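# Swap scanner reel onto pile, flip new reel onto glass

## Task

Transfer the reel now lying on the scanner glass onto the stack of reels that lie label-down, keeping whichever face was up still facing up. Then take the uppermost reel from the stack whose labels face up and set it flat on the glass with its label facing down. Both grippers must have released the reels at the end.

## Robot and tools

ROBOT. Two arms, left_arm and right_arm, each with a parallel two-finger gripper and a wrist camera. Base (URDF root) positions in the scene frame: left_arm at (+0.024, +0.278, 0) m with quat_wxyz (+0.997, 0, 0, +0.075); right_arm at (+0.003, -0.375, 0) m with quat_wxyz (+0.996, 0, 0, -0.085). Joint ranges in rad, base to hand: waist -2.618 to 3.054, shoulder 0.000 to 3.142, elbow 0.000 to 3.142, wrist pitch -1.571 to 1.571, wrist yaw -1.571 to 1.571, wrist roll -2.094 to 2.094. Elbows stop slightly before full extension.

FRAMES. The scene frame has its origin on the tabletop midway between the arms, +z up, +x pointing out across the table, and left_arm sitting toward +y. The words left and right are arm names, not image directions. In each gripper's own axes the fingers extend along +z and close along y. end_effector_position marks the spot between the finger pads, roughly 1 cm short of the tips. Reported hand positions may be slightly wrong, more so when reaching far.

execute_actions(actions). actions is a list of actions; each action is a table of up to 15 rows, one row per 1/30 s control step; if fewer than 15 rows are given, the last row repeats to fill the 15 steps. Every row holds 14 numbers in [-1, 1] covering both arms, even if one stays still: left_arm dx, dy, dz, rx, ry, rz, opening, then right_arm in the same order. dx..rz are an offset, expressed in that gripper's own axes, from the gripper pose measured when the action began (for a call's first action, the last pose reported in this scene). Each row refers back to that start pose, not to the preceding row. Scale: 1.0 equals 0.6 m of translation or 180 degrees; rx, ry, rz form a single rotation vector. opening is absolute, not an offset: +1 fully open (0.094 m), -1 closed. An empty list just returns state and images. Per step, the commanded pose is clipped to within 70 mm and 16 degrees of the measured pose, and position wins over orientation when both cannot be met; a far target can take several actions, since after an action the arm travels only to its last clipped pose.

move(target, speed, blocking). target is one 14-number row laid out as above, offsets from the pose in the latest result that reported one. Each gripper follows a straight line toward its target; both paths finish together, lasting 0.5 to 10 s (cut off at 10 s). speed is the path top speed in m/s, 0.002 to 0.5, default 0.25; rotation is capped at twice that in rad/s. Openings are sent when the move begins. Paths ignore obstacles and the other arm, and grippers may lag, wander, or overshoot the speed near full reach. With blocking=false the result comes after 0.5 s while motion continues; until a result shows the move has ended, new moves and execute_actions are rejected, so call wait or stop first. The extra move: line reports the ending (done, off_target, moving, held, fault) and limits (paced = command clipped; held = some steps blocked, after which the arm may jump fast), plus each gripper's distance from its target.

wait(seconds): 0 to 10; lets time pass with arms holding their last command, returning early if a running move ends. stop(): brakes a running move; needs stopping room; fingers keep moving. zoom_image(camera, region): camera is cam_left_wrist or cam_right_wrist, region [x0, y0, x1, y1] pixels from the top-left, at most 504 by 504. read_manual(section): licence texts only. finished_scene(scene): ends the given scene irreversibly; the goal must already hold and remain stable.

RESULTS. The state line gives each gripper's position (m) and quat_wxyz in the scene frame. Hand target lines show where the controller is currently steering each gripper. A pose unreachable line means the clearance check altered or blocked that arm's command. grip_measured is the finger opening on the command scale; the last Joint positions value is the opening in metres. Readings may be off by about 1 mm per gripper. Joint torques are total drive outputs, noisy and offset. MOTOR HOT appears at 75 °C; at 90 °C that arm halts for 10 s, and at 100 °C it goes limp and drops (OVER-TEMPERATURE FAULT). Images arrive from cam_left_wrist then cam_right_wrist, each 504x504, with pinhole calibration (K, distortion, T_world_to_cam) supplied and slightly uncertain.

PRACTICE. Arms tend to finish a centimetre or more low and can keep sinking under zero offsets; to hold an arm still, send the correction back to its desired pose in the first call of a reply, then zeros, raising the aim if it still sags. To grasp, command an opening about 0.03 below grip_measured; smaller margins grip more gently. Pad force is roughly 50 to 62 N, less for parts under about 2 mm thick. Occasional external tugs may disturb held parts or loose objects. Avoid knocking anything off the table, dropping or slamming reels, fast contacts, targets set deep past a contact, and any collision between the two arms.

Each tool is called after "Request:" as name(argument=value, ...), one argument or row to a line, values as JSON.

## Session

Request:
execute_actions(
  actions=[],
)

Scene clock: 0.00 s.
left_arm: end_effector_position=(+0.4730, +0.3279, +0.3458) grip_measured=+1.000 end_effector_quat_wxyz=(+0.460, -0.223, +0.650, -0.562) | right_arm: end_effector_position=(+0.2796, -0.3546, +0.3392) grip_measured=+1.000 end_effector_quat_wxyz=(+0.453, -0.247, +0.726, -0.454)
Joint positions: left_arm=[ 0.295  1.549  1.094  0.556  0.997 -1.301  0.094] | right_arm=[ 0.85   0.871  0.945 -0.481  1.107 -0.747  0.094]
Joint velocities: left_arm=[-0.017 -0.027 -0.037  0.11   0.007 -0.095  0.   ] | right_arm=[ 0.007  0.007 -0.022 -0.051 -0.007 -0.007  0.   ]
Joint torques (N m, as the arm reports them, + toward a larger angle): no reading
Hand target (left_arm): +0.471, +0.327, +0.354; +0.469, -0.215, +0.649, -0.560
Hand target (right_arm): +0.278, -0.356, +0.342; +0.456, -0.241, +0.727, -0.454

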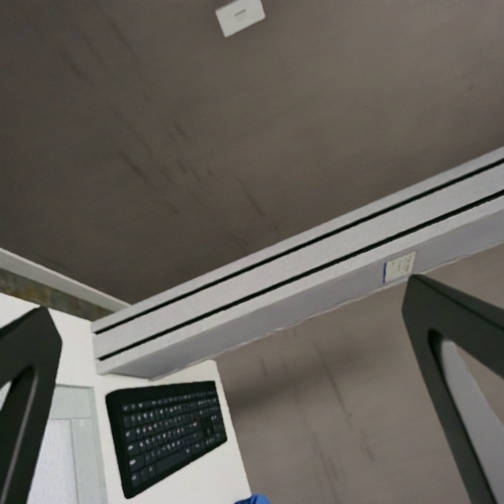

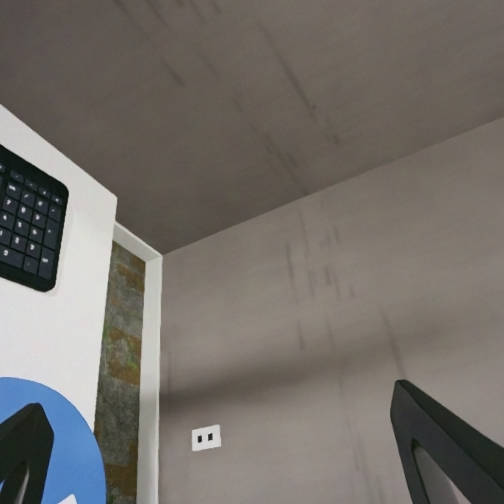

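Request:
move(
  target=[0.269,-0.028,-0.182,-0.404,-0.493,-0.571,1,0,0,0,-0.393,-0.394,-0.63,1],
  speed=0.4,
)

Scene clock: 21.17 s.
left_arm: end_effector_position=(+0.3043, +0.2484, +0.3035) grip_measured=+1.000 end_effector_quat_wxyz=(+0.076, +0.851, -0.447, +0.264) | right_arm: end_effector_position=(+0.2816, -0.3537, +0.3475) grip_measured=+1.000 end_effector_quat_wxyz=(-0.028, +0.863, -0.393, +0.315)
Joint positions: left_arm=[ 0.01   1.425  1.777 -1.564  0.435 -2.093  0.094] | right_arm=[ 0.472  1.367  1.883 -1.545  0.367 -2.087  0.094]
Joint velocities: left_arm=[ 0.022 -0.012  0.017  0.051  0.022 -0.022  0.   ] | right_arm=[ 0.017 -0.002  0.002 -0.022 -0.007  0.007  0.   ]
Joint torques (N m, as the arm reports them, + toward a larger angle): left_arm=[ 0.72 -3.4   5.14  0.75  0.31 -0.1 ] | right_arm=[ 0.5  -2.47  5.47  0.83  0.23  0.  ]
Hand target (left_arm): +0.300, +0.247, +0.299; +0.094, +0.857, -0.438, +0.255
Hand target (right_arm): +0.280, -0.354, +0.339; -0.010, +0.871, -0.387, +0.301
Off the commanded pose (left_arm): 0.007 m, 63 deg; orientation clipped at the last step of the last action.
Off the commanded pose (right_arm): 0.009 m, 61 deg; orientation clipped at the last step of the last action.
joint sent to its limit (left arm) — the command would take joint 4 (wrist pitch) past its lower limit and joint 6 (wrist roll) past its lower limit, so those joints were sent only as far as their limits.
joint sent to its limit (right arm) — the command would take joint 4 (wrist pitch) past its lower limit and joint 6 (wrist roll) past its lower limit, so those joints were sent only as far as their limits.
move: off_target (left_arm, right_arm); limits=paced
camera_calibration (this result's frames):
cam_left_wrist: T_world_to_cam=[[0.792514, 0.573558, 0.207252, -0.444456], [0.0844742, -0.439805, 0.894112, -0.165237], [0.603975, -0.691088, -0.397002, 0.207663], [0, 0, 0, 1]] pos_world=[0.240772, 0.325763, 0.322298]
cam_right_wrist: T_world_to_cam=[[0.639265, 0.673026, 0.37199, -0.0828847], [0.127824, -0.570012, 0.811633, -0.476937], [0.758289, -0.471299, -0.450417, -0.119988], [0, 0, 0, 1]] pos_world=[0.204935, -0.272626, 0.363885]

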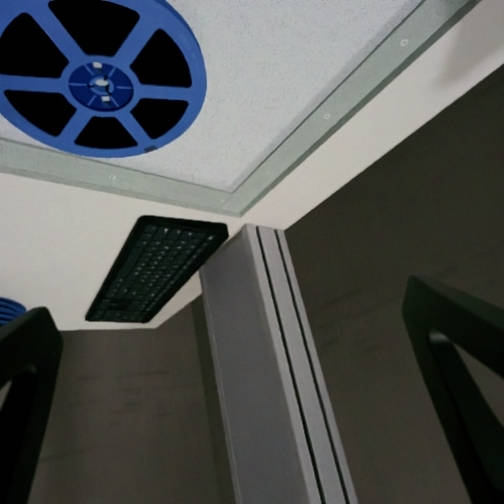

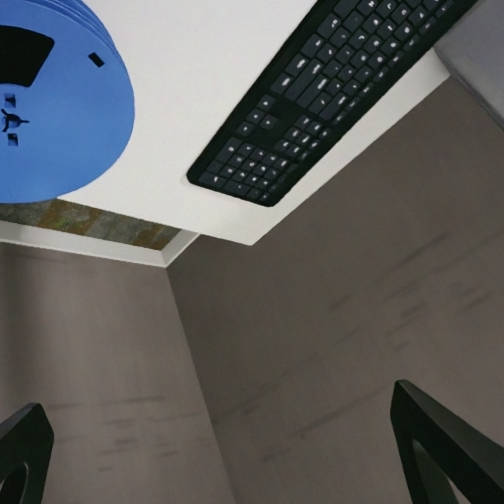

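Request:
move(
  target=[0,0,0,-0.208,-0.06,0.671,1,0,0,0,-0.254,0.023,0.697,1],
  speed=0.4,
)

Scene clock: 37.97 s.
left_arm: end_effector_position=(+0.3037, +0.2494, +0.2969) grip_measured=+1.000 end_effector_quat_wxyz=(+0.189, -0.014, +0.982, -0.029) | right_arm: end_effector_position=(+0.2798, -0.3530, +0.3455) grip_measured=+1.000 end_effector_quat_wxyz=(+0.278, -0.018, +0.960, +0.002)
Joint positions: left_arm=[-0.246  1.433  1.816 -1.57   0.016 -0.126  0.094] | right_arm=[ 0.269  1.367  1.913 -1.553  0.04   0.051  0.094]
Joint velocities: left_arm=[ 0.002  0.017 -0.017 -0.037 -0.007 -0.11   0.   ] | right_arm=[ 0.002 -0.012 -0.007 -0.022 -0.022 -0.022  0.   ]
Joint torques (N m, as the arm reports them, + toward a larger angle): left_arm=[-0.66 -3.14  8.96  0.88 -0.16  0.08] | right_arm=[-0.52 -2.03  8.78  0.96 -0.05  0.1 ]
Hand target (left_arm): +0.304, +0.249, +0.301; +0.191, -0.005, +0.981, -0.023
Hand target (right_arm): +0.282, -0.353, +0.347; +0.275, -0.011, +0.961, +0.007
Off the commanded pose (left_arm): 0.007 m, 22 deg; orientation clipped at the last step of the last action.
Off the commanded pose (right_arm): 0.003 m, 32 deg; orientation clipped at the last step of the last action.
joint sent to its limit (left arm) — the command would take joint 4 (wrist pitch) past its lower limit, so that joint was sent only as far as its limit.
joint sent to its limit (right arm) — the command would take joint 4 (wrist pitch) past its lower limit, so that joint was sent only as far as its limit.
move: off_target (left_arm, right_arm); limits=paced
camera_calibration (this result's frames):
cam_left_wrist: T_world_to_cam=[[-0.0693034, -0.990691, 0.117167, 0.235374], [-0.971787, 0.0935858, 0.216498, 0.230021], [-0.225448, -0.0988576, -0.969227, 0.480102], [0, 0, 0, 1]] pos_world=[0.348082, 0.259118, 0.387951]
cam_right_wrist: T_world_to_cam=[[-0.035068, -0.998431, 0.0436557, -0.369382], [-0.996159, 0.0314142, -0.0817396, 0.360751], [0.0802399, -0.0463544, -0.995697, 0.408938], [0, 0, 0, 1]] pos_world=[0.313598, -0.361179, 0.452791]

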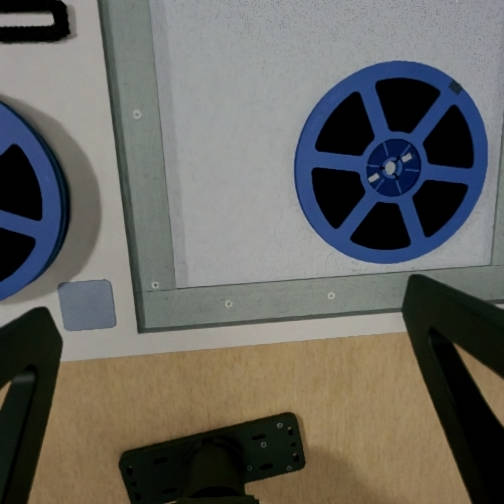

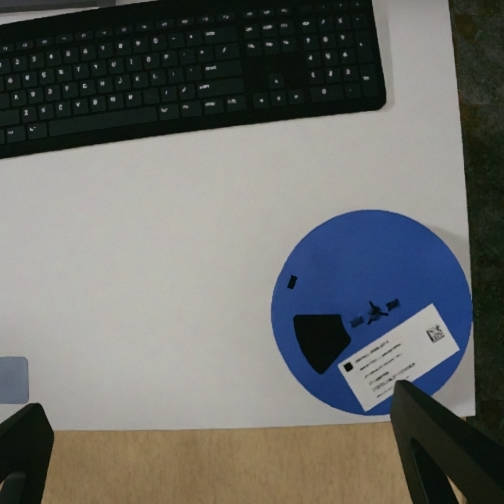

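Request:
move(
  target=[0,0,0,0,0,0,1,0.2,0.088,0.354,0.487,0.15,-0.132,1],
  speed=0.3,
)

Scene clock: 75.40 s.
left_arm: end_effector_position=(+0.3037, +0.2494, +0.2969) grip_measured=+1.000 end_effector_quat_wxyz=(+0.189, -0.013, +0.982, -0.029) | right_arm: end_effector_position=(+0.2893, -0.3000, +0.0996) grip_measured=+1.000 end_effector_quat_wxyz=(+0.126, -0.106, +0.830, -0.533)
Joint positions: left_arm=[-0.246  1.433  1.816 -1.57   0.016 -0.126  0.094] | right_arm=[ 0.949  2.094  1.335 -1.563  0.991  0.946  0.094]
Joint velocities: left_arm=[-0.007 -0.007 -0.027 -0.081 -0.007 -0.007  0.   ] | right_arm=[ 0.007 -0.012  0.002 -0.022  0.007  0.051  0.   ]
Joint torques (N m, as the arm reports them, + toward a larger angle): left_arm=[ 0.04 -3.75  6.17  1.05 -0.03 -0.03] | right_arm=[ 0.56 -9.7   3.62 -0.92  0.5   0.13]
Hand target (left_arm): +0.304, +0.249, +0.297; +0.189, -0.014, +0.982, -0.029
Hand target (right_arm): +0.289, -0.301, +0.099; +0.131, -0.116, +0.820, -0.544
Off the commanded pose (left_arm): 0.000 m, 0 deg.
Off the commanded pose (right_arm): 0.002 m, 31 deg; orientation clipped at the last step of the last action.
joint sent to its limit (right arm) — the command would take joint 4 (wrist pitch) past its lower limit, so that joint was sent only as far as its limit.
move: off_target (right_arm); limits=paced
camera_calibration (this result's frames):
cam_left_wrist: T_world_to_cam=[[-0.0695186, -0.990734, 0.116674, 0.235664], [-0.971779, 0.0936839, 0.216492, 0.229996], [-0.225417, -0.0983315, -0.969287, 0.479987], [0, 0, 0, 1]] pos_world=[0.348086, 0.259131, 0.387957]
cam_right_wrist: T_world_to_cam=[[-0.0191426, -0.361627, 0.932126, -0.20742], [-0.987742, 0.151296, 0.0384119, 0.370042], [-0.154918, -0.919965, -0.36009, -0.09158], [0, 0, 0, 1]] pos_world=[0.347348, -0.215245, 0.146151]

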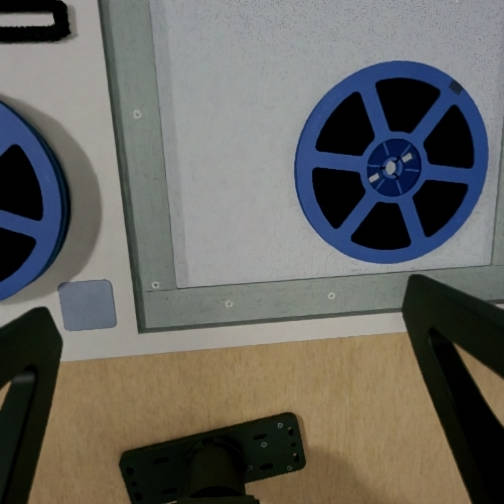

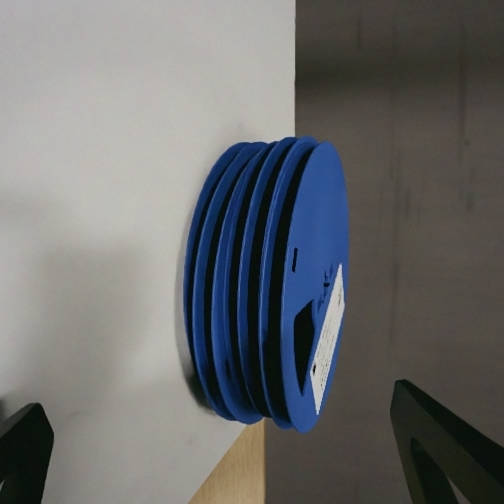

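Request:
zoom_image(
  camera="cam_right_wrist",
  region=[160,260,360,450],
)

Region (160, 260, 360, 450) of cam_right_wrist's 504x504 image, scaled by 2.520, with more detail than that image has; it fills the top 479 rows of this view, and the rest is white.

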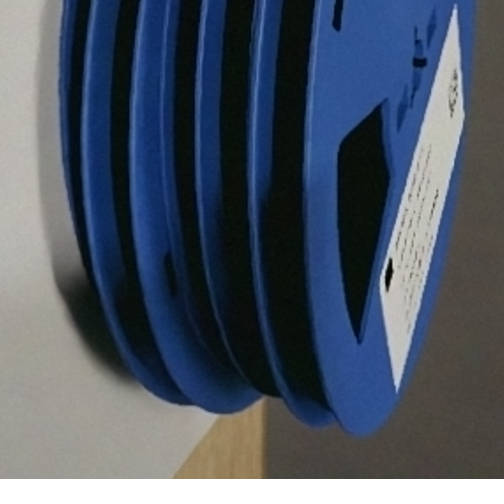

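Request:
move(
  target=[-0.122,0.057,0.22,-0.007,-0.378,0.02,1,-0.19,-0.16,-0.008,-0.216,-0.357,0.324,1],
  speed=0.3,
)

Scene clock: 136.07 s.
left_arm: end_effector_position=(+0.4262, +0.2792, +0.2041) grip_measured=+1.000 end_effector_quat_wxyz=(+0.708, +0.006, +0.706, -0.005) | right_arm: end_effector_position=(+0.4003, -0.2977, +0.2156) grip_measured=+1.000 end_effector_quat_wxyz=(+0.718, +0.003, +0.696, +0.002)
Joint positions: left_arm=[-0.138  1.388  0.383  1.007  0.027  0.001  0.094] | right_arm=[ 0.504  1.406  0.42   1.019  0.336 -0.005  0.094]
Joint velocities: left_arm=[ 0.012 -0.012 -0.007 -0.022  0.022 -0.066  0.   ] | right_arm=[-0.007  0.012 -0.022 -0.037 -0.022 -0.037  0.   ]
Joint torques (N m, as the arm reports them, + toward a larger angle): left_arm=[ 0.7  -3.08  5.67  2.18  0.06  0.07] | right_arm=[-0.54 -3.43  5.59  1.71 -0.09  0.06]
Hand target (left_arm): +0.425, +0.281, +0.200; +0.707, +0.009, +0.708, -0.003
Hand target (right_arm): +0.400, -0.300, +0.202; +0.708, +0.001, +0.707, +0.000
Off the commanded pose (left_arm): 0.008 m, 1 deg.
Off the commanded pose (right_arm): 0.016 m, 2 deg.
move: off_target (right_arm)
camera_calibration (this result's frames):
cam_left_wrist: T_world_to_cam=[[-0.0975456, -0.993438, -0.0597212, 0.333162], [-0.562748, 0.10455, -0.81999, 0.400582], [0.820853, -0.0463784, -0.569254, -0.121448], [0, 0, 0, 1]] pos_world=[0.357616, 0.283462, 0.279235]
cam_right_wrist: T_world_to_cam=[[-0.0692068, -0.996449, -0.0479537, -0.270248], [-0.435325, 0.0734158, -0.897275, 0.432276], [0.89761, -0.0412221, -0.43886, -0.173159], [0, 0, 0, 1]] pos_world=[0.324907, -0.308163, 0.298919]

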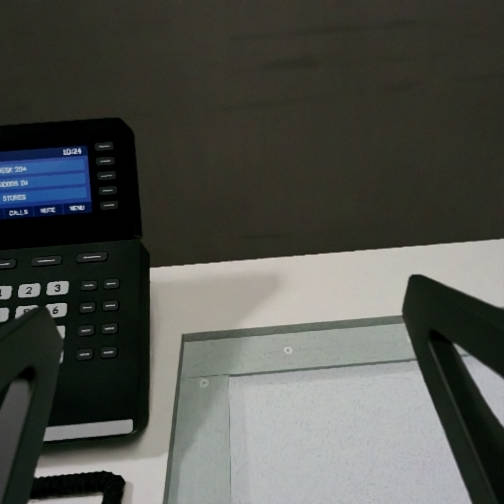

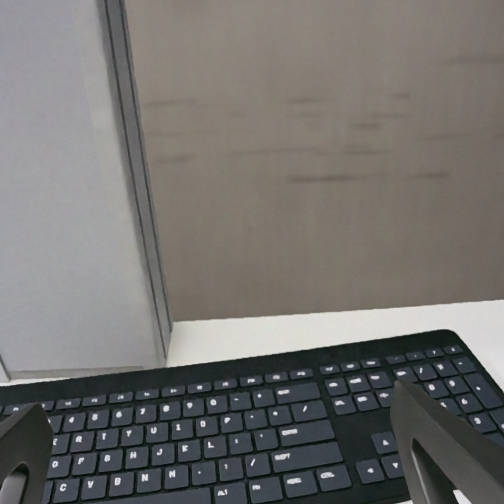

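Request:
move(
  target=[0.19,-0.128,-0.263,0.385,-0.142,0.526,-0.4,0,0,0,0,0,0,1],
  speed=0.3,
)

Scene clock: 173.57 s.
left_arm: end_effector_position=(+0.2628, +0.2027, +0.0799) grip_measured=-0.398 end_effector_quat_wxyz=(+0.525, +0.746, +0.359, +0.194) | right_arm: end_effector_position=(+0.4003, -0.2977, +0.2158) grip_measured=+1.000 end_effector_quat_wxyz=(+0.718, +0.003, +0.696, +0.002)
Joint positions: left_arm=[0.159 0.929 0.109 0.116 0.957 2.083 0.028] | right_arm=[ 0.504  1.406  0.42   1.02   0.335 -0.005  0.094]
Joint velocities: left_arm=[-0.042 -0.032  0.076 -0.095  0.007  0.007 -0.   ] | right_arm=[-0.002  0.002 -0.007  0.007 -0.022  0.037  0.   ]
Joint torques (N m, as the arm reports them, + toward a larger angle): left_arm=[-0.57 -1.69  9.72  1.25  0.24  0.04] | right_arm=[ 0.03 -5.21  7.26  1.64  0.    0.02]
Hand target (left_arm): +0.267, +0.203, +0.091; +0.525, +0.749, +0.349, +0.204
Hand target (right_arm): +0.400, -0.298, +0.216; +0.718, +0.003, +0.696, +0.002
Off the commanded pose (left_arm): 0.011 m, 22 deg; orientation clipped at the last step of the last action.
Off the commanded pose (right_arm): 0.000 m, 0 deg.
joint sent to its limit (left arm) — the command would take joint 6 (wrist roll) past its upper limit, so that joint was sent only as far as its limit.
move: off_target (left_arm); limits=paced
camera_calibration (this result's frames):
cam_left_wrist: T_world_to_cam=[[-0.347355, 0.285273, -0.893288, 0.106928], [0.199389, 0.953289, 0.226902, -0.241213], [0.916291, -0.0992963, -0.38801, -0.0903895], [0, 0, 0, 1]] pos_world=[0.16806, 0.190467, 0.115178]
cam_right_wrist: T_world_to_cam=[[-0.068792, -0.996464, -0.0482415, -0.270283], [-0.434702, 0.073464, -0.897573, 0.432263], [0.897943, -0.0407751, -0.438219, -0.17321], [0, 0, 0, 1]] pos_world=[0.324845, -0.308145, 0.299044]

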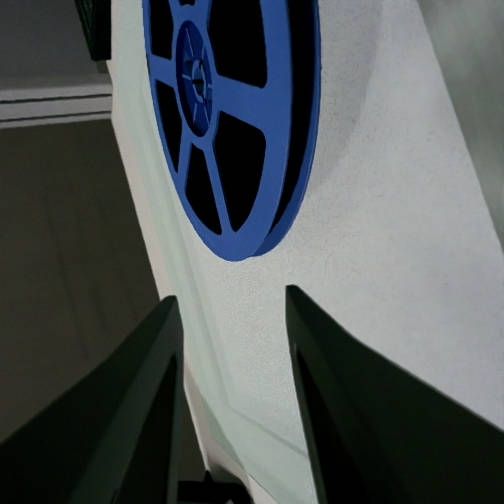

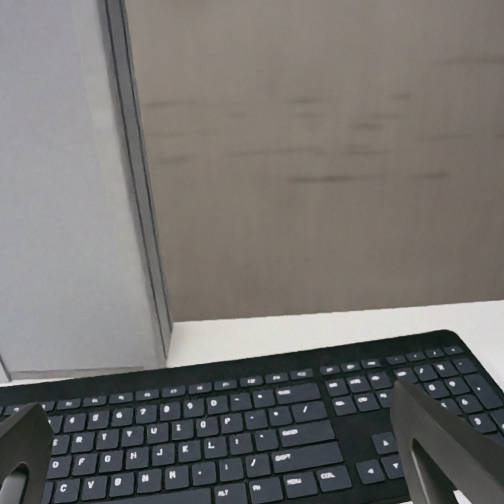

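Request:
move(
  target=[-0.052,-0.042,0.05,0,0,0,-0.64,0,0,0,0,0,0,1],
  speed=0.1,
)

Scene clock: 196.33 s.
left_arm: end_effector_position=(+0.2585, +0.1677, +0.0527) grip_measured=-0.638 end_effector_quat_wxyz=(+0.508, +0.768, +0.348, +0.178) | right_arm: end_effector_position=(+0.4003, -0.2977, +0.2158) grip_measured=+1.000 end_effector_quat_wxyz=(+0.718, +0.003, +0.696, +0.002)
Joint positions: left_arm=[-0.107  1.048  0.019  0.414  0.751  1.93   0.017] | right_arm=[ 0.504  1.406  0.42   1.02   0.335 -0.005  0.094]
Joint velocities: left_arm=[-0.012 -0.007 -0.007  0.007 -0.037 -0.007  0.001] | right_arm=[ 0.002 -0.002  0.002  0.051 -0.007  0.007  0.   ]
Joint torques (N m, as the arm reports them, + toward a larger angle): left_arm=[-0.65  0.61  5.11  1.78  0.17 -0.15] | right_arm=[ 0.07 -5.15  7.29  1.65 -0.01  0.01]
Hand target (left_arm): +0.254, +0.166, +0.047; +0.506, +0.768, +0.355, +0.167
Hand target (right_arm): +0.400, -0.298, +0.216; +0.718, +0.003, +0.696, +0.002
Off the commanded pose (left_arm): 0.007 m, 4 deg.
Off the commanded pose (right_arm): 0.000 m, 0 deg.
joint sent to its limit (left arm) — the command would take joint 3 (elbow) past its lower limit, so that joint was sent only as far as its limit.
move: off_target (left_arm)
camera_calibration (this result's frames):
cam_left_wrist: T_world_to_cam=[[-0.364189, 0.336719, -0.868324, 0.0854812], [0.24702, 0.933884, 0.258538, -0.211553], [0.897969, -0.120337, -0.423286, -0.0903924], [0, 0, 0, 1]] pos_world=[0.164559, 0.157905, 0.0906579]
cam_right_wrist: T_world_to_cam=[[-0.068792, -0.996464, -0.0482415, -0.270283], [-0.434702, 0.073464, -0.897573, 0.432263], [0.897943, -0.0407751, -0.438219, -0.17321], [0, 0, 0, 1]] pos_world=[0.324845, -0.308145, 0.299044]

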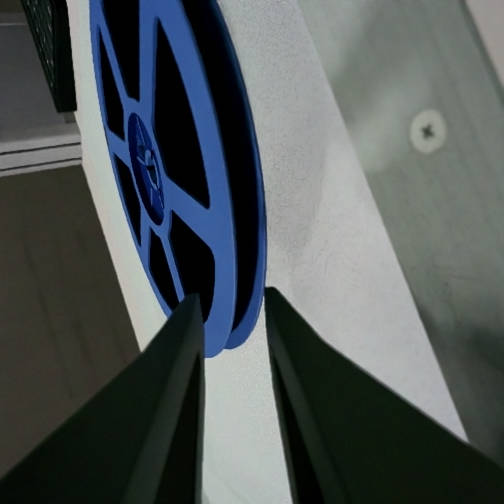

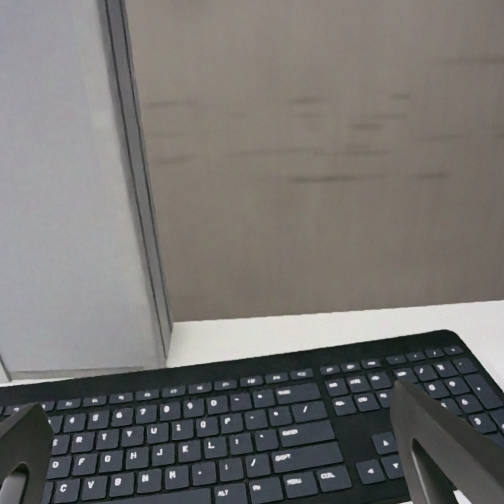

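Request:
move(
  target=[0.102,0.018,0.01,0.013,-0.146,0.068,-0.64,0,0,0,0,0,0,1],
  speed=0.15,
)

Scene clock: 209.73 s.
left_arm: end_effector_position=(+0.2951, +0.1980, +0.0798) grip_measured=-0.638 end_effector_quat_wxyz=(+0.698, +0.692, +0.134, +0.129) | right_arm: end_effector_position=(+0.4003, -0.2977, +0.2158) grip_measured=+1.000 end_effector_quat_wxyz=(+0.718, +0.003, +0.696, +0.002)
Joint positions: left_arm=[0.239 2.005 0.306 1.276 1.587 1.984 0.017] | right_arm=[ 0.504  1.406  0.42   1.02   0.335 -0.005  0.094]
Joint velocities: left_arm=[-0.002  0.129  0.017  0.359 -0.007 -0.212  0.   ] | right_arm=[-0.012 -0.007 -0.012  0.022  0.066 -0.037  0.   ]
Joint torques (N m, as the arm reports them, + toward a larger angle): left_arm=[ 1.18  1.22  5.02  0.45 -0.24  0.97] | right_arm=[ 0.07 -5.19  7.29  1.66  0.    0.02]
Hand target (left_arm): +0.306, +0.207, +0.058; +0.688, +0.692, +0.169, +0.136
Hand target (right_arm): +0.400, -0.298, +0.216; +0.718, +0.003, +0.696, +0.002
Off the commanded pose (left_arm): 0.029 m, 26 deg; orientation clipped at the last step of the last action.
Off the commanded pose (right_arm): 0.000 m, 0 deg.
move: off_target (left_arm); limits=paced
camera_calibration (this result's frames):
cam_left_wrist: T_world_to_cam=[[0.0178045, 0.0888147, -0.995889, 0.0587172], [0.555265, 0.827449, 0.08372, -0.311856], [0.831483, -0.554473, -0.0345833, -0.0335405], [0, 0, 0, 1]] pos_world=[0.200006, 0.234233, 0.0834244]
cam_right_wrist: T_world_to_cam=[[-0.068792, -0.996464, -0.0482415, -0.270283], [-0.434702, 0.073464, -0.897573, 0.432263], [0.897943, -0.0407751, -0.438219, -0.17321], [0, 0, 0, 1]] pos_world=[0.324845, -0.308145, 0.299044]

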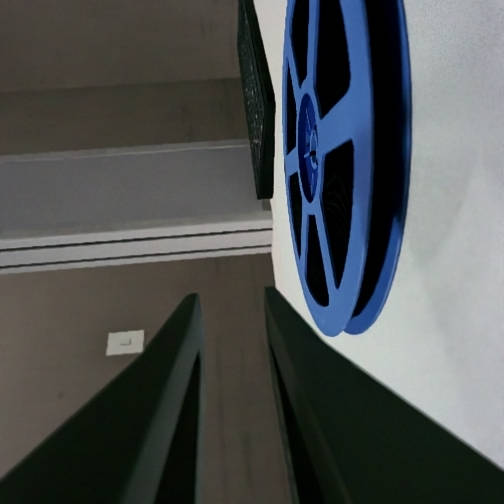

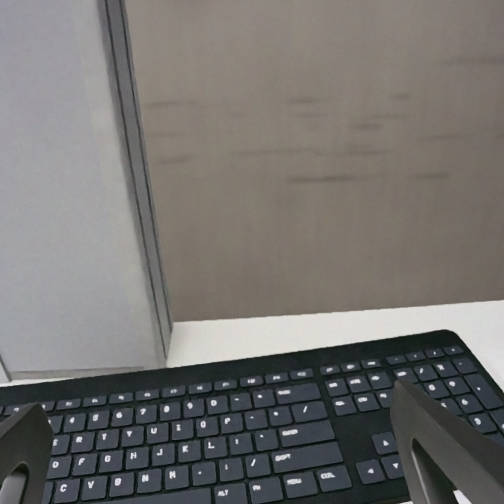

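Request:
move(
  target=[0.162,0.234,0.062,-0.295,0.296,-0.43,-0.64,0,0,0,0,0,0,1],
  speed=0.3,
)

Scene clock: 240.83 s.
left_arm: end_effector_position=(+0.3991, +0.1993, +0.2026) grip_measured=-0.638 end_effector_quat_wxyz=(+0.697, +0.014, +0.717, +0.010) | right_arm: end_effector_position=(+0.4003, -0.2977, +0.2158) grip_measured=+1.000 end_effector_quat_wxyz=(+0.718, +0.003, +0.696, +0.002)
Joint positions: left_arm=[-0.533  1.3    0.357  0.913 -0.378  0.023  0.017] | right_arm=[ 0.504  1.406  0.42   1.02   0.335 -0.005  0.094]
Joint velocities: left_arm=[ 0.002 -0.027  0.032  0.007  0.051 -0.125 -0.   ] | right_arm=[-0.017 -0.012  0.027  0.022  0.037 -0.037  0.   ]
Joint torques (N m, as the arm reports them, + toward a larger angle): left_arm=[-0.57 -5.11  9.79  1.84 -0.15 -0.13] | right_arm=[ 0.06 -5.22  7.31  1.66  0.    0.01]
Hand target (left_arm): +0.400, +0.197, +0.219; +0.708, +0.004, +0.706, +0.004
Hand target (right_arm): +0.400, -0.298, +0.216; +0.718, +0.003, +0.696, +0.002
Off the commanded pose (left_arm): 0.017 m, 2 deg.
Off the commanded pose (right_arm): 0.000 m, 0 deg.
move: off_target (left_arm); limits=paced
camera_calibration (this result's frames):
cam_left_wrist: T_world_to_cam=[[-0.0894777, -0.991928, -0.0898431, 0.253611], [-0.588509, 0.125429, -0.798702, 0.394246], [0.803524, -0.0185926, -0.594982, -0.097112], [0, 0, 0, 1]] pos_world=[0.332742, 0.200308, 0.279891]
cam_right_wrist: T_world_to_cam=[[-0.068792, -0.996464, -0.0482415, -0.270283], [-0.434702, 0.073464, -0.897573, 0.432263], [0.897943, -0.0407751, -0.438219, -0.17321], [0, 0, 0, 1]] pos_world=[0.324845, -0.308145, 0.299044]

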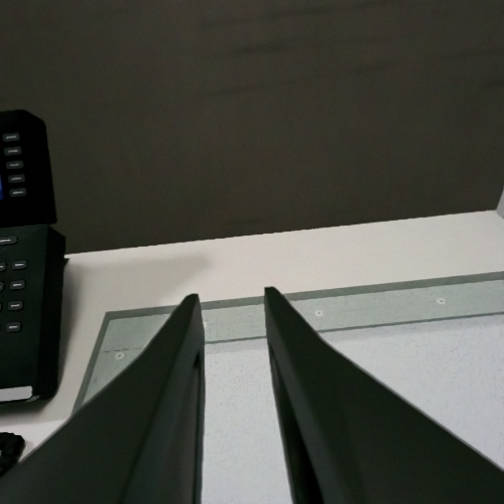

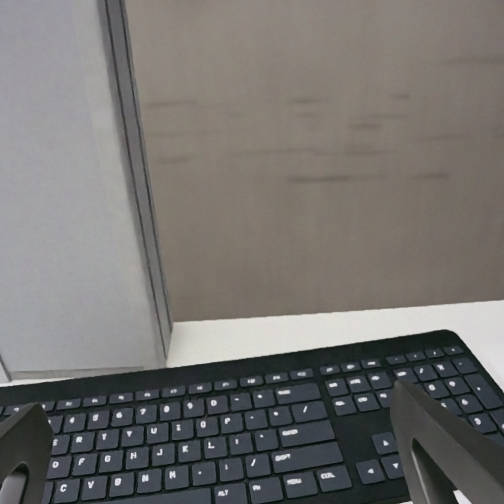

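Request:
move(
  target=[0.222,-0.182,-0.307,0.131,0.131,0.488,-0.64,0,0,0,0,0,0,1],
  speed=0.2,
)

Scene clock: 253.53 s.
left_arm: end_effector_position=(+0.2095, +0.1007, +0.0611) grip_measured=-0.638 end_effector_quat_wxyz=(+0.320, +0.630, +0.616, +0.349) | right_arm: end_effector_position=(+0.4003, -0.2977, +0.2158) grip_measured=+1.000 end_effector_quat_wxyz=(+0.718, +0.003, +0.696, +0.002)
Joint positions: left_arm=[-1.525  1.365  0.492 -0.456 -0.966  0.345  0.017] | right_arm=[ 0.504  1.406  0.42   1.02   0.335 -0.005  0.094]
Joint velocities: left_arm=[ 0.007  0.007  0.007 -0.051 -0.007 -0.022  0.   ] | right_arm=[ 0.017 -0.002  0.002 -0.051  0.066  0.007  0.   ]
Joint torques (N m, as the arm reports them, + toward a larger angle): left_arm=[-0.65 -2.11  8.8   0.54 -0.7  -0.17] | right_arm=[-0.01 -5.18  7.32  1.64  0.    0.01]
Hand target (left_arm): +0.211, +0.096, +0.068; +0.328, +0.623, +0.615, +0.355
Hand target (right_arm): +0.400, -0.298, +0.216; +0.718, +0.003, +0.696, +0.002
Off the commanded pose (left_arm): 0.011 m, 2 deg.
Off the commanded pose (right_arm): 0.000 m, 0 deg.
move: off_target (left_arm)
camera_calibration (this result's frames):
cam_left_wrist: T_world_to_cam=[[-0.619489, 0.091641, -0.779638, 0.170235], [-0.421425, 0.799089, 0.428786, 0.00412736], [0.662294, 0.594187, -0.456407, -0.0714552], [0, 0, 0, 1]] pos_world=[0.154522, 0.0235592, 0.098339]
cam_right_wrist: T_world_to_cam=[[-0.068792, -0.996464, -0.0482415, -0.270283], [-0.434702, 0.073464, -0.897573, 0.432263], [0.897943, -0.0407751, -0.438219, -0.17321], [0, 0, 0, 1]] pos_world=[0.324845, -0.308145, 0.299044]

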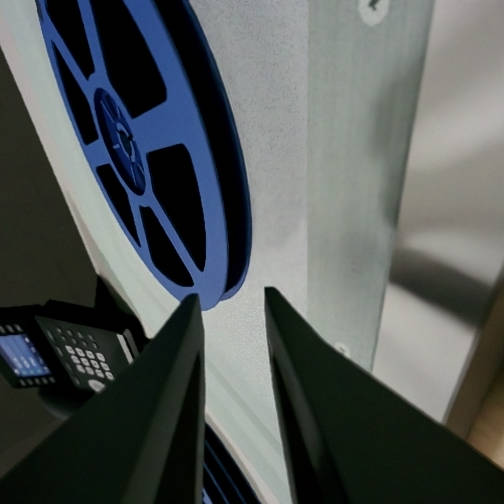

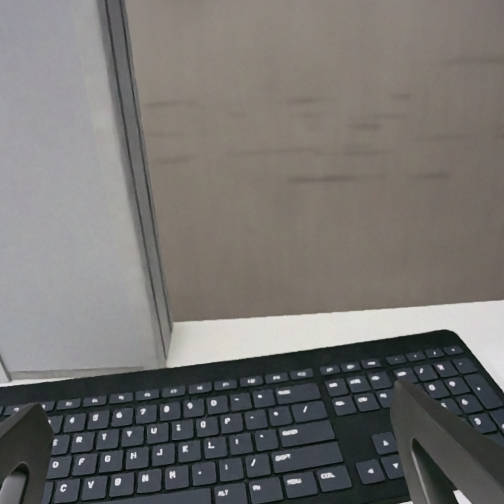

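Request:
move(
  target=[-0.0145,0.002,0.043,0,0,0,-0.64,0,0,0,0,0,0,1],
  speed=0.05,
)

Scene clock: 260.73 s.
left_arm: end_effector_position=(+0.2316, +0.0849, +0.0547) grip_measured=-0.638 end_effector_quat_wxyz=(+0.329, +0.627, +0.617, +0.342) | right_arm: end_effector_position=(+0.4003, -0.2977, +0.2158) grip_measured=+1.000 end_effector_quat_wxyz=(+0.718, +0.003, +0.696, +0.002)
Joint positions: left_arm=[-1.432  1.434  0.492 -0.233 -0.934  0.507  0.017] | right_arm=[ 0.504  1.406  0.42   1.02   0.335 -0.005  0.094]
Joint velocities: left_arm=[ 0.002 -0.002  0.007  0.007  0.081  0.066 -0.001] | right_arm=[ 0.007 -0.007 -0.007 -0.007 -0.022  0.037  0.   ]
Joint torques (N m, as the arm reports them, + toward a larger angle): left_arm=[ 0.7  -2.95  3.64  1.1  -0.43  0.04] | right_arm=[ 0.   -5.2   7.27  1.65  0.    0.02]
Hand target (left_arm): +0.232, +0.092, +0.048; +0.321, +0.630, +0.616, +0.348
Hand target (right_arm): +0.400, -0.298, +0.216; +0.718, +0.003, +0.696, +0.002
Off the commanded pose (left_arm): 0.011 m, 1 deg.
Off the commanded pose (right_arm): 0.000 m, 0 deg.
move: off_target (left_arm)
camera_calibration (this result's frames):
cam_left_wrist: T_world_to_cam=[[-0.615252, 0.0784951, -0.784413, 0.18076], [-0.417699, 0.811415, 0.408819, 0.0280363], [0.668575, 0.579175, -0.466438, -0.0792676], [0, 0, 0, 1]] pos_world=[0.17592, 0.00897192, 0.0933556]
cam_right_wrist: T_world_to_cam=[[-0.068792, -0.996464, -0.0482415, -0.270283], [-0.434702, 0.073464, -0.897573, 0.432263], [0.897943, -0.0407751, -0.438219, -0.17321], [0, 0, 0, 1]] pos_world=[0.324845, -0.308145, 0.299044]

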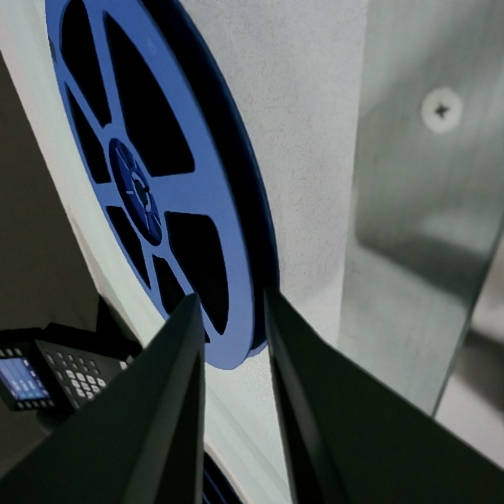

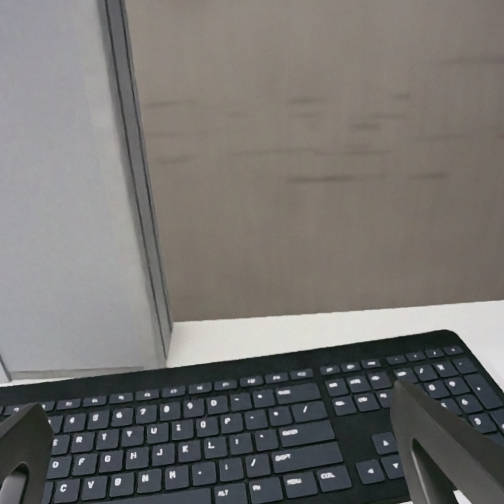

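Request:
move(
  target=[0.008,0.019,0.023,0,0,0,-0.64,0,0,0,0,0,0,1],
  speed=0.03,
)

Scene clock: 266.73 s.
left_arm: end_effector_position=(+0.2488, +0.0849, +0.0569) grip_measured=-0.638 end_effector_quat_wxyz=(+0.327, +0.630, +0.615, +0.342) | right_arm: end_effector_position=(+0.4003, -0.2977, +0.2158) grip_measured=+1.000 end_effector_quat_wxyz=(+0.718, +0.003, +0.696, +0.002)
Joint positions: left_arm=[-1.352  1.434  0.492 -0.142 -0.896  0.631  0.017] | right_arm=[ 0.504  1.406  0.42   1.02   0.335 -0.005  0.094]
Joint velocities: left_arm=[ 0.007  0.007  0.012  0.037  0.037 -0.007  0.001] | right_arm=[-0.017 -0.002 -0.012  0.007 -0.051 -0.051  0.   ]
Joint torques (N m, as the arm reports them, + toward a larger angle): left_arm=[ 0.67 -5.17  4.08  1.25 -0.46  0.03] | right_arm=[ 0.   -5.22  7.29  1.64 -0.01  0.02]
Hand target (left_arm): +0.249, +0.089, +0.057; +0.330, +0.627, +0.617, +0.342
Hand target (right_arm): +0.400, -0.298, +0.216; +0.718, +0.003, +0.696, +0.002
Off the commanded pose (left_arm): 0.005 m, 1 deg.
Off the commanded pose (right_arm): 0.000 m, 0 deg.
move: done
camera_calibration (this result's frames):
cam_left_wrist: T_world_to_cam=[[-0.617782, 0.0865169, -0.781575, 0.192857], [-0.41276, 0.810315, 0.415956, 0.0327858], [0.669309, 0.579573, -0.464887, -0.0900655], [0, 0, 0, 1]] pos_world=[0.192958, 0.00894738, 0.0952242]
cam_right_wrist: T_world_to_cam=[[-0.068792, -0.996464, -0.0482415, -0.270283], [-0.434702, 0.073464, -0.897573, 0.432263], [0.897943, -0.0407751, -0.438219, -0.17321], [0, 0, 0, 1]] pos_world=[0.324845, -0.308145, 0.299044]

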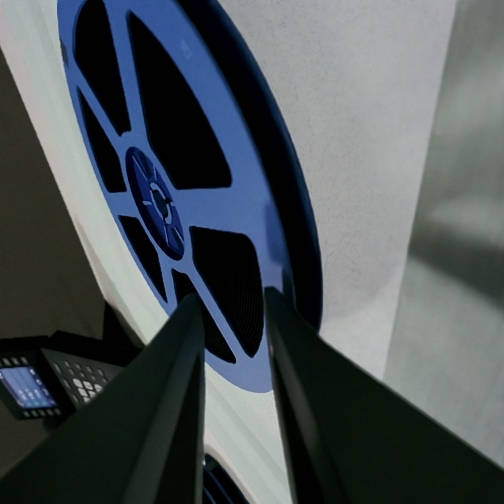

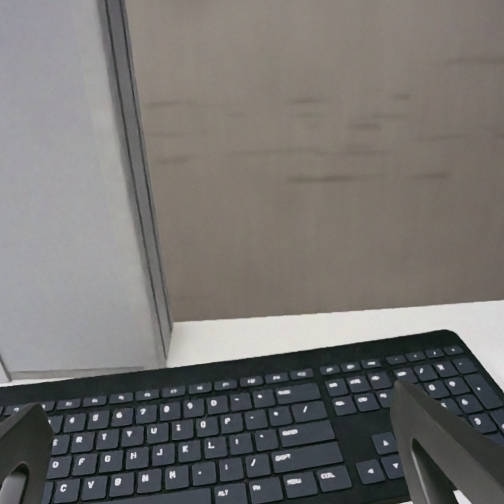

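Request:
move(
  target=[0.008,-0.03,-0.021,0,0,0,-0.64,0,0,0,0,0,0,1],
  speed=0.05,
)

Request:
move(
  target=[0,0.017,0.024,0,0,0,-0.64,0,0,0,0,0,0,1],
  speed=0.03,
)

Scene clock: 272.63 s.
left_arm: end_effector_position=(+0.2302, +0.0843, +0.0490) grip_measured=-0.638 end_effector_quat_wxyz=(+0.329, +0.632, +0.618, +0.332) | right_arm: end_effector_position=(+0.4003, -0.2977, +0.2158) grip_measured=+1.000 end_effector_quat_wxyz=(+0.718, +0.003, +0.696, +0.002)
Joint positions: left_arm=[-1.428  1.434  0.473 -0.199 -0.909  0.52   0.017] | right_arm=[ 0.504  1.406  0.42   1.02   0.335 -0.005  0.094]
Joint velocities: left_arm=[-0.007  0.012 -0.002  0.051  0.037 -0.022 -0.001] | right_arm=[ 0.002  0.002  0.022 -0.051  0.007 -0.007  0.   ]
Joint torques (N m, as the arm reports them, + toward a larger angle): left_arm=[-0.66 -3.65  4.92  0.83 -0.62 -0.18] | right_arm=[ 0.05 -5.24  7.28  1.64  0.    0.01]
Hand target (left_arm): +0.229, +0.090, +0.049; +0.326, +0.630, +0.615, +0.343
Hand target (right_arm): +0.400, -0.298, +0.216; +0.718, +0.003, +0.696, +0.002
Off the commanded pose (left_arm): 0.006 m, 1 deg.
Off the commanded pose (right_arm): 0.000 m, 0 deg.
move: done
camera_calibration (this result's frames):
cam_left_wrist: T_world_to_cam=[[-0.627287, 0.0785331, -0.774819, 0.177861], [-0.400684, 0.820577, 0.407561, 0.0256143], [0.667805, 0.566115, -0.48327, -0.0785364], [0, 0, 0, 1]] pos_world=[0.17428, 0.00947414, 0.0894165]
cam_right_wrist: T_world_to_cam=[[-0.068792, -0.996464, -0.0482415, -0.270283], [-0.434702, 0.073464, -0.897573, 0.432263], [0.897943, -0.0407751, -0.438219, -0.17321], [0, 0, 0, 1]] pos_world=[0.324845, -0.308145, 0.299044]

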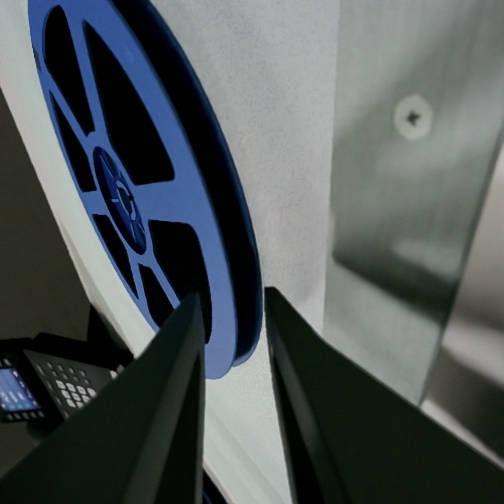

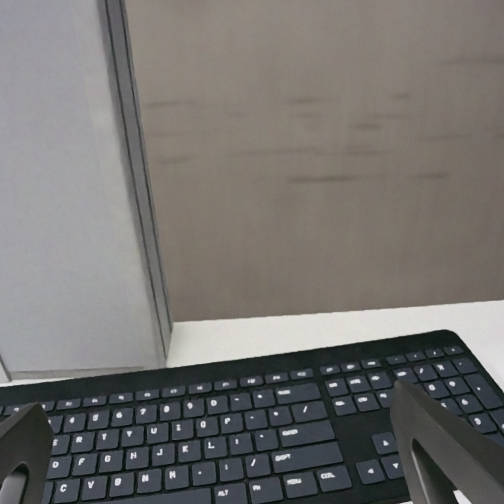

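Scene clock: 273.57 s.
left_arm: end_effector_position=(+0.2454, +0.0834, +0.0511) grip_measured=-0.638 end_effector_quat_wxyz=(+0.329, +0.634, +0.617, +0.330) | right_arm: end_effector_position=(+0.4003, -0.2977, +0.2158) grip_measured=+1.000 end_effector_quat_wxyz=(+0.718, +0.003, +0.696, +0.002)
Joint positions: left_arm=[-1.357  1.434  0.473 -0.116 -0.873  0.628  0.017] | right_arm=[ 0.504  1.406  0.42   1.02   0.335 -0.005  0.094]
Joint velocities: left_arm=[-0.002  0.002  0.002  0.007  0.007  0.007 -0.001] | right_arm=[-0.002  0.007 -0.002 -0.022  0.037  0.066  0.   ]
Joint torques (N m, as the arm reports them, + toward a larger angle): left_arm=[ 0.73 -2.93  5.69  1.32 -0.41  0.03] | right_arm=[ 0.03 -5.23  7.31  1.66  0.    0.02]
Hand target (left_arm): +0.248, +0.084, +0.050; +0.330, +0.632, +0.618, +0.331
Hand target (right_arm): +0.400, -0.298, +0.216; +0.718, +0.003, +0.696, +0.002
Off the commanded pose (left_arm): 0.003 m, 0 deg.
Off the commanded pose (right_arm): 0.000 m, 0 deg.
move: done
camera_calibration (this result's frames):
cam_left_wrist: T_world_to_cam=[[-0.629297, 0.0814183, -0.772888, 0.189187], [-0.395258, 0.822742, 0.408494, 0.0300628], [0.669146, 0.562554, -0.485567, -0.0870003], [0, 0, 0, 1]] pos_world=[0.189153, 0.00880521, 0.0916954]
cam_right_wrist: T_world_to_cam=[[-0.068792, -0.996464, -0.0482415, -0.270283], [-0.434702, 0.073464, -0.897573, 0.432263], [0.897943, -0.0407751, -0.438219, -0.17321], [0, 0, 0, 1]] pos_world=[0.324845, -0.308145, 0.299044]

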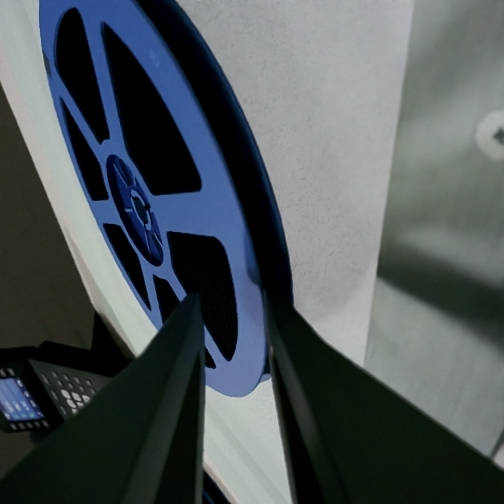

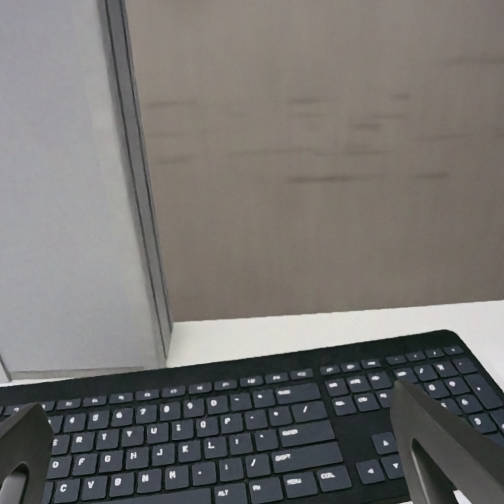

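Request:
move(
  target=[0,-0.027,-0.014,0,0,0,-0.64,0,0,0,0,0,0,1],
  speed=0.05,
)

Request:
move(
  target=[0.006,0.017,0.027,0,0,0,-0.64,0,0,0,0,0,0,1],
  speed=0.03,
)

Request:
move(
  target=[0,0,0,0,0,0,-1,0,0,0,0,0,0,1],
)

Scene clock: 283.37 s.
left_arm: end_effector_position=(+0.2319, +0.0754, +0.0471) grip_measured=-0.638 end_effector_quat_wxyz=(+0.339, +0.633, +0.620, +0.316) | right_arm: end_effector_position=(+0.4003, -0.2977, +0.2158) grip_measured=+1.000 end_effector_quat_wxyz=(+0.718, +0.003, +0.696, +0.002)
Joint positions: left_arm=[-1.42   1.446  0.473 -0.141 -0.882  0.541  0.017] | right_arm=[ 0.504  1.406  0.42   1.02   0.335 -0.005  0.094]
Joint velocities: left_arm=[-0.002  0.002 -0.002 -0.022  0.022 -0.066  0.001] | right_arm=[-0.012  0.002 -0.007  0.022  0.037 -0.051  0.   ]
Joint torques (N m, as the arm reports them, + toward a larger angle): left_arm=[-0.64 -2.92  4.44  0.89 -0.64 -0.17] | right_arm=[ 0.07 -5.19  7.3   1.65  0.    0.02]
Hand target (left_arm): +0.230, +0.084, +0.042; +0.329, +0.634, +0.617, +0.330
Hand target (right_arm): +0.400, -0.298, +0.216; +0.718, +0.003, +0.696, +0.002
Off the commanded pose (left_arm): 0.010 m, 2 deg.
Off the commanded pose (right_arm): 0.000 m, 0 deg.
move: done
camera_calibration (this result's frames):
cam_left_wrist: T_world_to_cam=[[-0.633805, 0.0626901, -0.770949, 0.180659], [-0.384112, 0.839618, 0.384057, 0.0302682], [0.671379, 0.539548, -0.508074, -0.0731786], [0, 0, 0, 1]] pos_world=[0.17526, 0.00274417, 0.090474]
cam_right_wrist: T_world_to_cam=[[-0.068792, -0.996464, -0.0482415, -0.270283], [-0.434702, 0.073464, -0.897573, 0.432263], [0.897943, -0.0407751, -0.438219, -0.17321], [0, 0, 0, 1]] pos_world=[0.324845, -0.308145, 0.299044]

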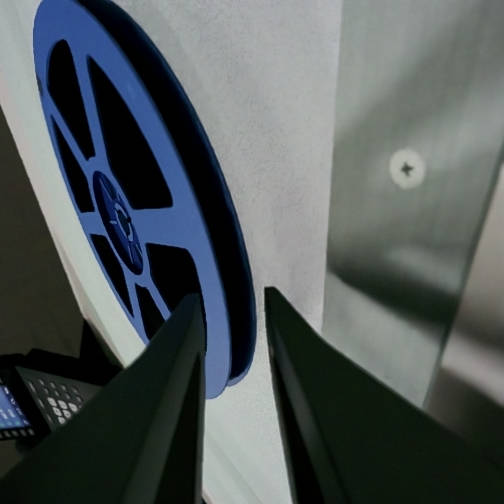

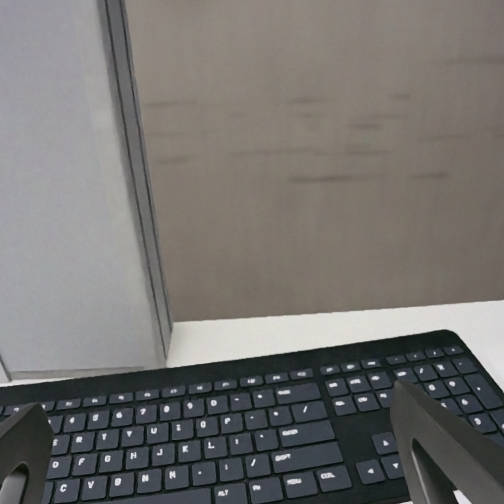

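Scene clock: 284.37 s.
left_arm: end_effector_position=(+0.2498, +0.0742, +0.0499) grip_measured=-0.638 end_effector_quat_wxyz=(+0.342, +0.634, +0.620, +0.312) | right_arm: end_effector_position=(+0.4003, -0.2977, +0.2158) grip_measured=+1.000 end_effector_quat_wxyz=(+0.718, +0.003, +0.696, +0.002)
Joint positions: left_arm=[-1.337  1.446  0.473 -0.048 -0.835  0.657  0.017] | right_arm=[ 0.504  1.406  0.42   1.02   0.335 -0.005  0.094]
Joint velocities: left_arm=[-0.007 -0.007  0.012  0.022  0.051  0.037 -0.001] | right_arm=[-0.012 -0.017 -0.007  0.051 -0.037  0.022  0.   ]
Joint torques (N m, as the arm reports them, + toward a larger angle): left_arm=[ 0.69 -3.36  4.53  1.44 -0.41  0.03] | right_arm=[ 0.02 -5.19  7.27  1.64  0.    0.02]
Hand target (left_arm): +0.251, +0.078, +0.047; +0.340, +0.633, +0.620, +0.315
Hand target (right_arm): +0.400, -0.298, +0.216; +0.718, +0.003, +0.696, +0.002
Off the commanded pose (left_arm): 0.006 m, 1 deg.
Off the commanded pose (right_arm): 0.000 m, 0 deg.
move: done
camera_calibration (this result's frames):
cam_left_wrist: T_world_to_cam=[[-0.635632, 0.0609285, -0.769584, 0.19468], [-0.378034, 0.844613, 0.379103, 0.0353452], [0.673099, 0.531898, -0.51383, -0.0826915], [0, 0, 0, 1]] pos_world=[0.192766, 0.00226885, 0.0939341]
cam_right_wrist: T_world_to_cam=[[-0.068792, -0.996464, -0.0482415, -0.270283], [-0.434702, 0.073464, -0.897573, 0.432263], [0.897943, -0.0407751, -0.438219, -0.17321], [0, 0, 0, 1]] pos_world=[0.324845, -0.308145, 0.299044]

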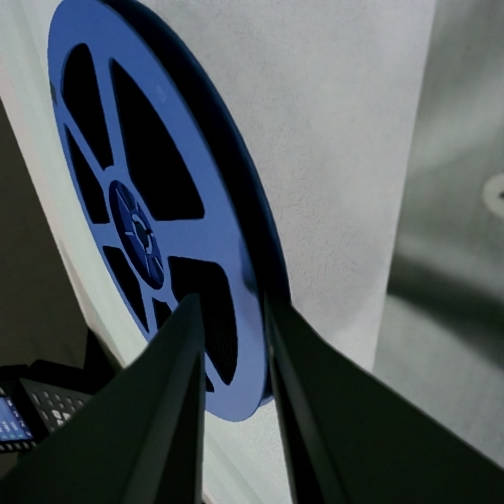

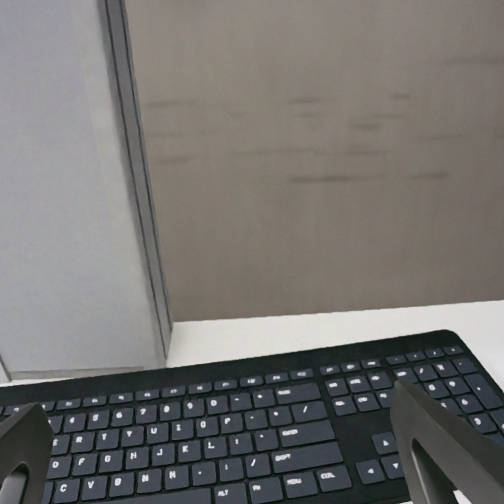

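Scene clock: 284.87 s.
left_arm: end_effector_position=(+0.2494, +0.0738, +0.0495) grip_measured=-0.995 end_effector_quat_wxyz=(+0.341, +0.635, +0.620, +0.310) | right_arm: end_effector_position=(+0.4003, -0.2977, +0.2158) grip_measured=+1.000 end_effector_quat_wxyz=(+0.718, +0.003, +0.696, +0.002)
Joint positions: left_arm=[-1.337  1.446  0.473 -0.048 -0.831  0.657  0.   ] | right_arm=[ 0.504  1.406  0.42   1.02   0.335 -0.005  0.094]
Joint velocities: left_arm=[ 0.002 -0.007  0.012  0.007 -0.051  0.051  0.001] | right_arm=[ 0.002  0.007 -0.017 -0.022  0.022  0.007  0.   ]
Joint torques (N m, as the arm reports them, + toward a larger angle): left_arm=[ 0.03 -3.82  6.06  1.18 -0.42 -0.02] | right_arm=[ 0.03 -5.21  7.27  1.64  0.    0.01]
Hand target (left_arm): +0.250, +0.074, +0.050; +0.342, +0.634, +0.620, +0.312
Hand target (right_arm): +0.400, -0.298, +0.216; +0.718, +0.003, +0.696, +0.002
Off the commanded pose (left_arm): 0.001 m, 0 deg.
Off the commanded pose (right_arm): 0.000 m, 0 deg.
move: done
camera_calibration (this result's frames):
cam_left_wrist: T_world_to_cam=[[-0.637828, 0.0612599, -0.767739, 0.194601], [-0.375206, 0.845826, 0.379207, 0.0349355], [0.672604, 0.529929, -0.516507, -0.0820708], [0, 0, 0, 1]] pos_world=[0.192431, 0.00202114, 0.0937646]
cam_right_wrist: T_world_to_cam=[[-0.068792, -0.996464, -0.0482415, -0.270283], [-0.434702, 0.073464, -0.897573, 0.432263], [0.897943, -0.0407751, -0.438219, -0.17321], [0, 0, 0, 1]] pos_world=[0.324845, -0.308145, 0.299044]

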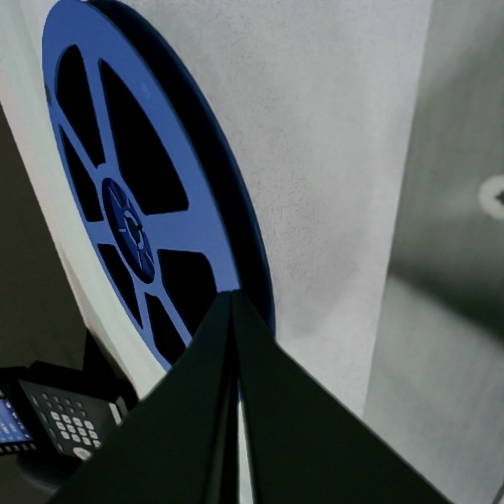

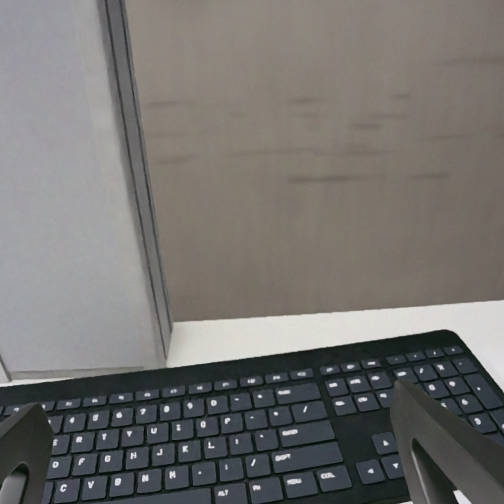

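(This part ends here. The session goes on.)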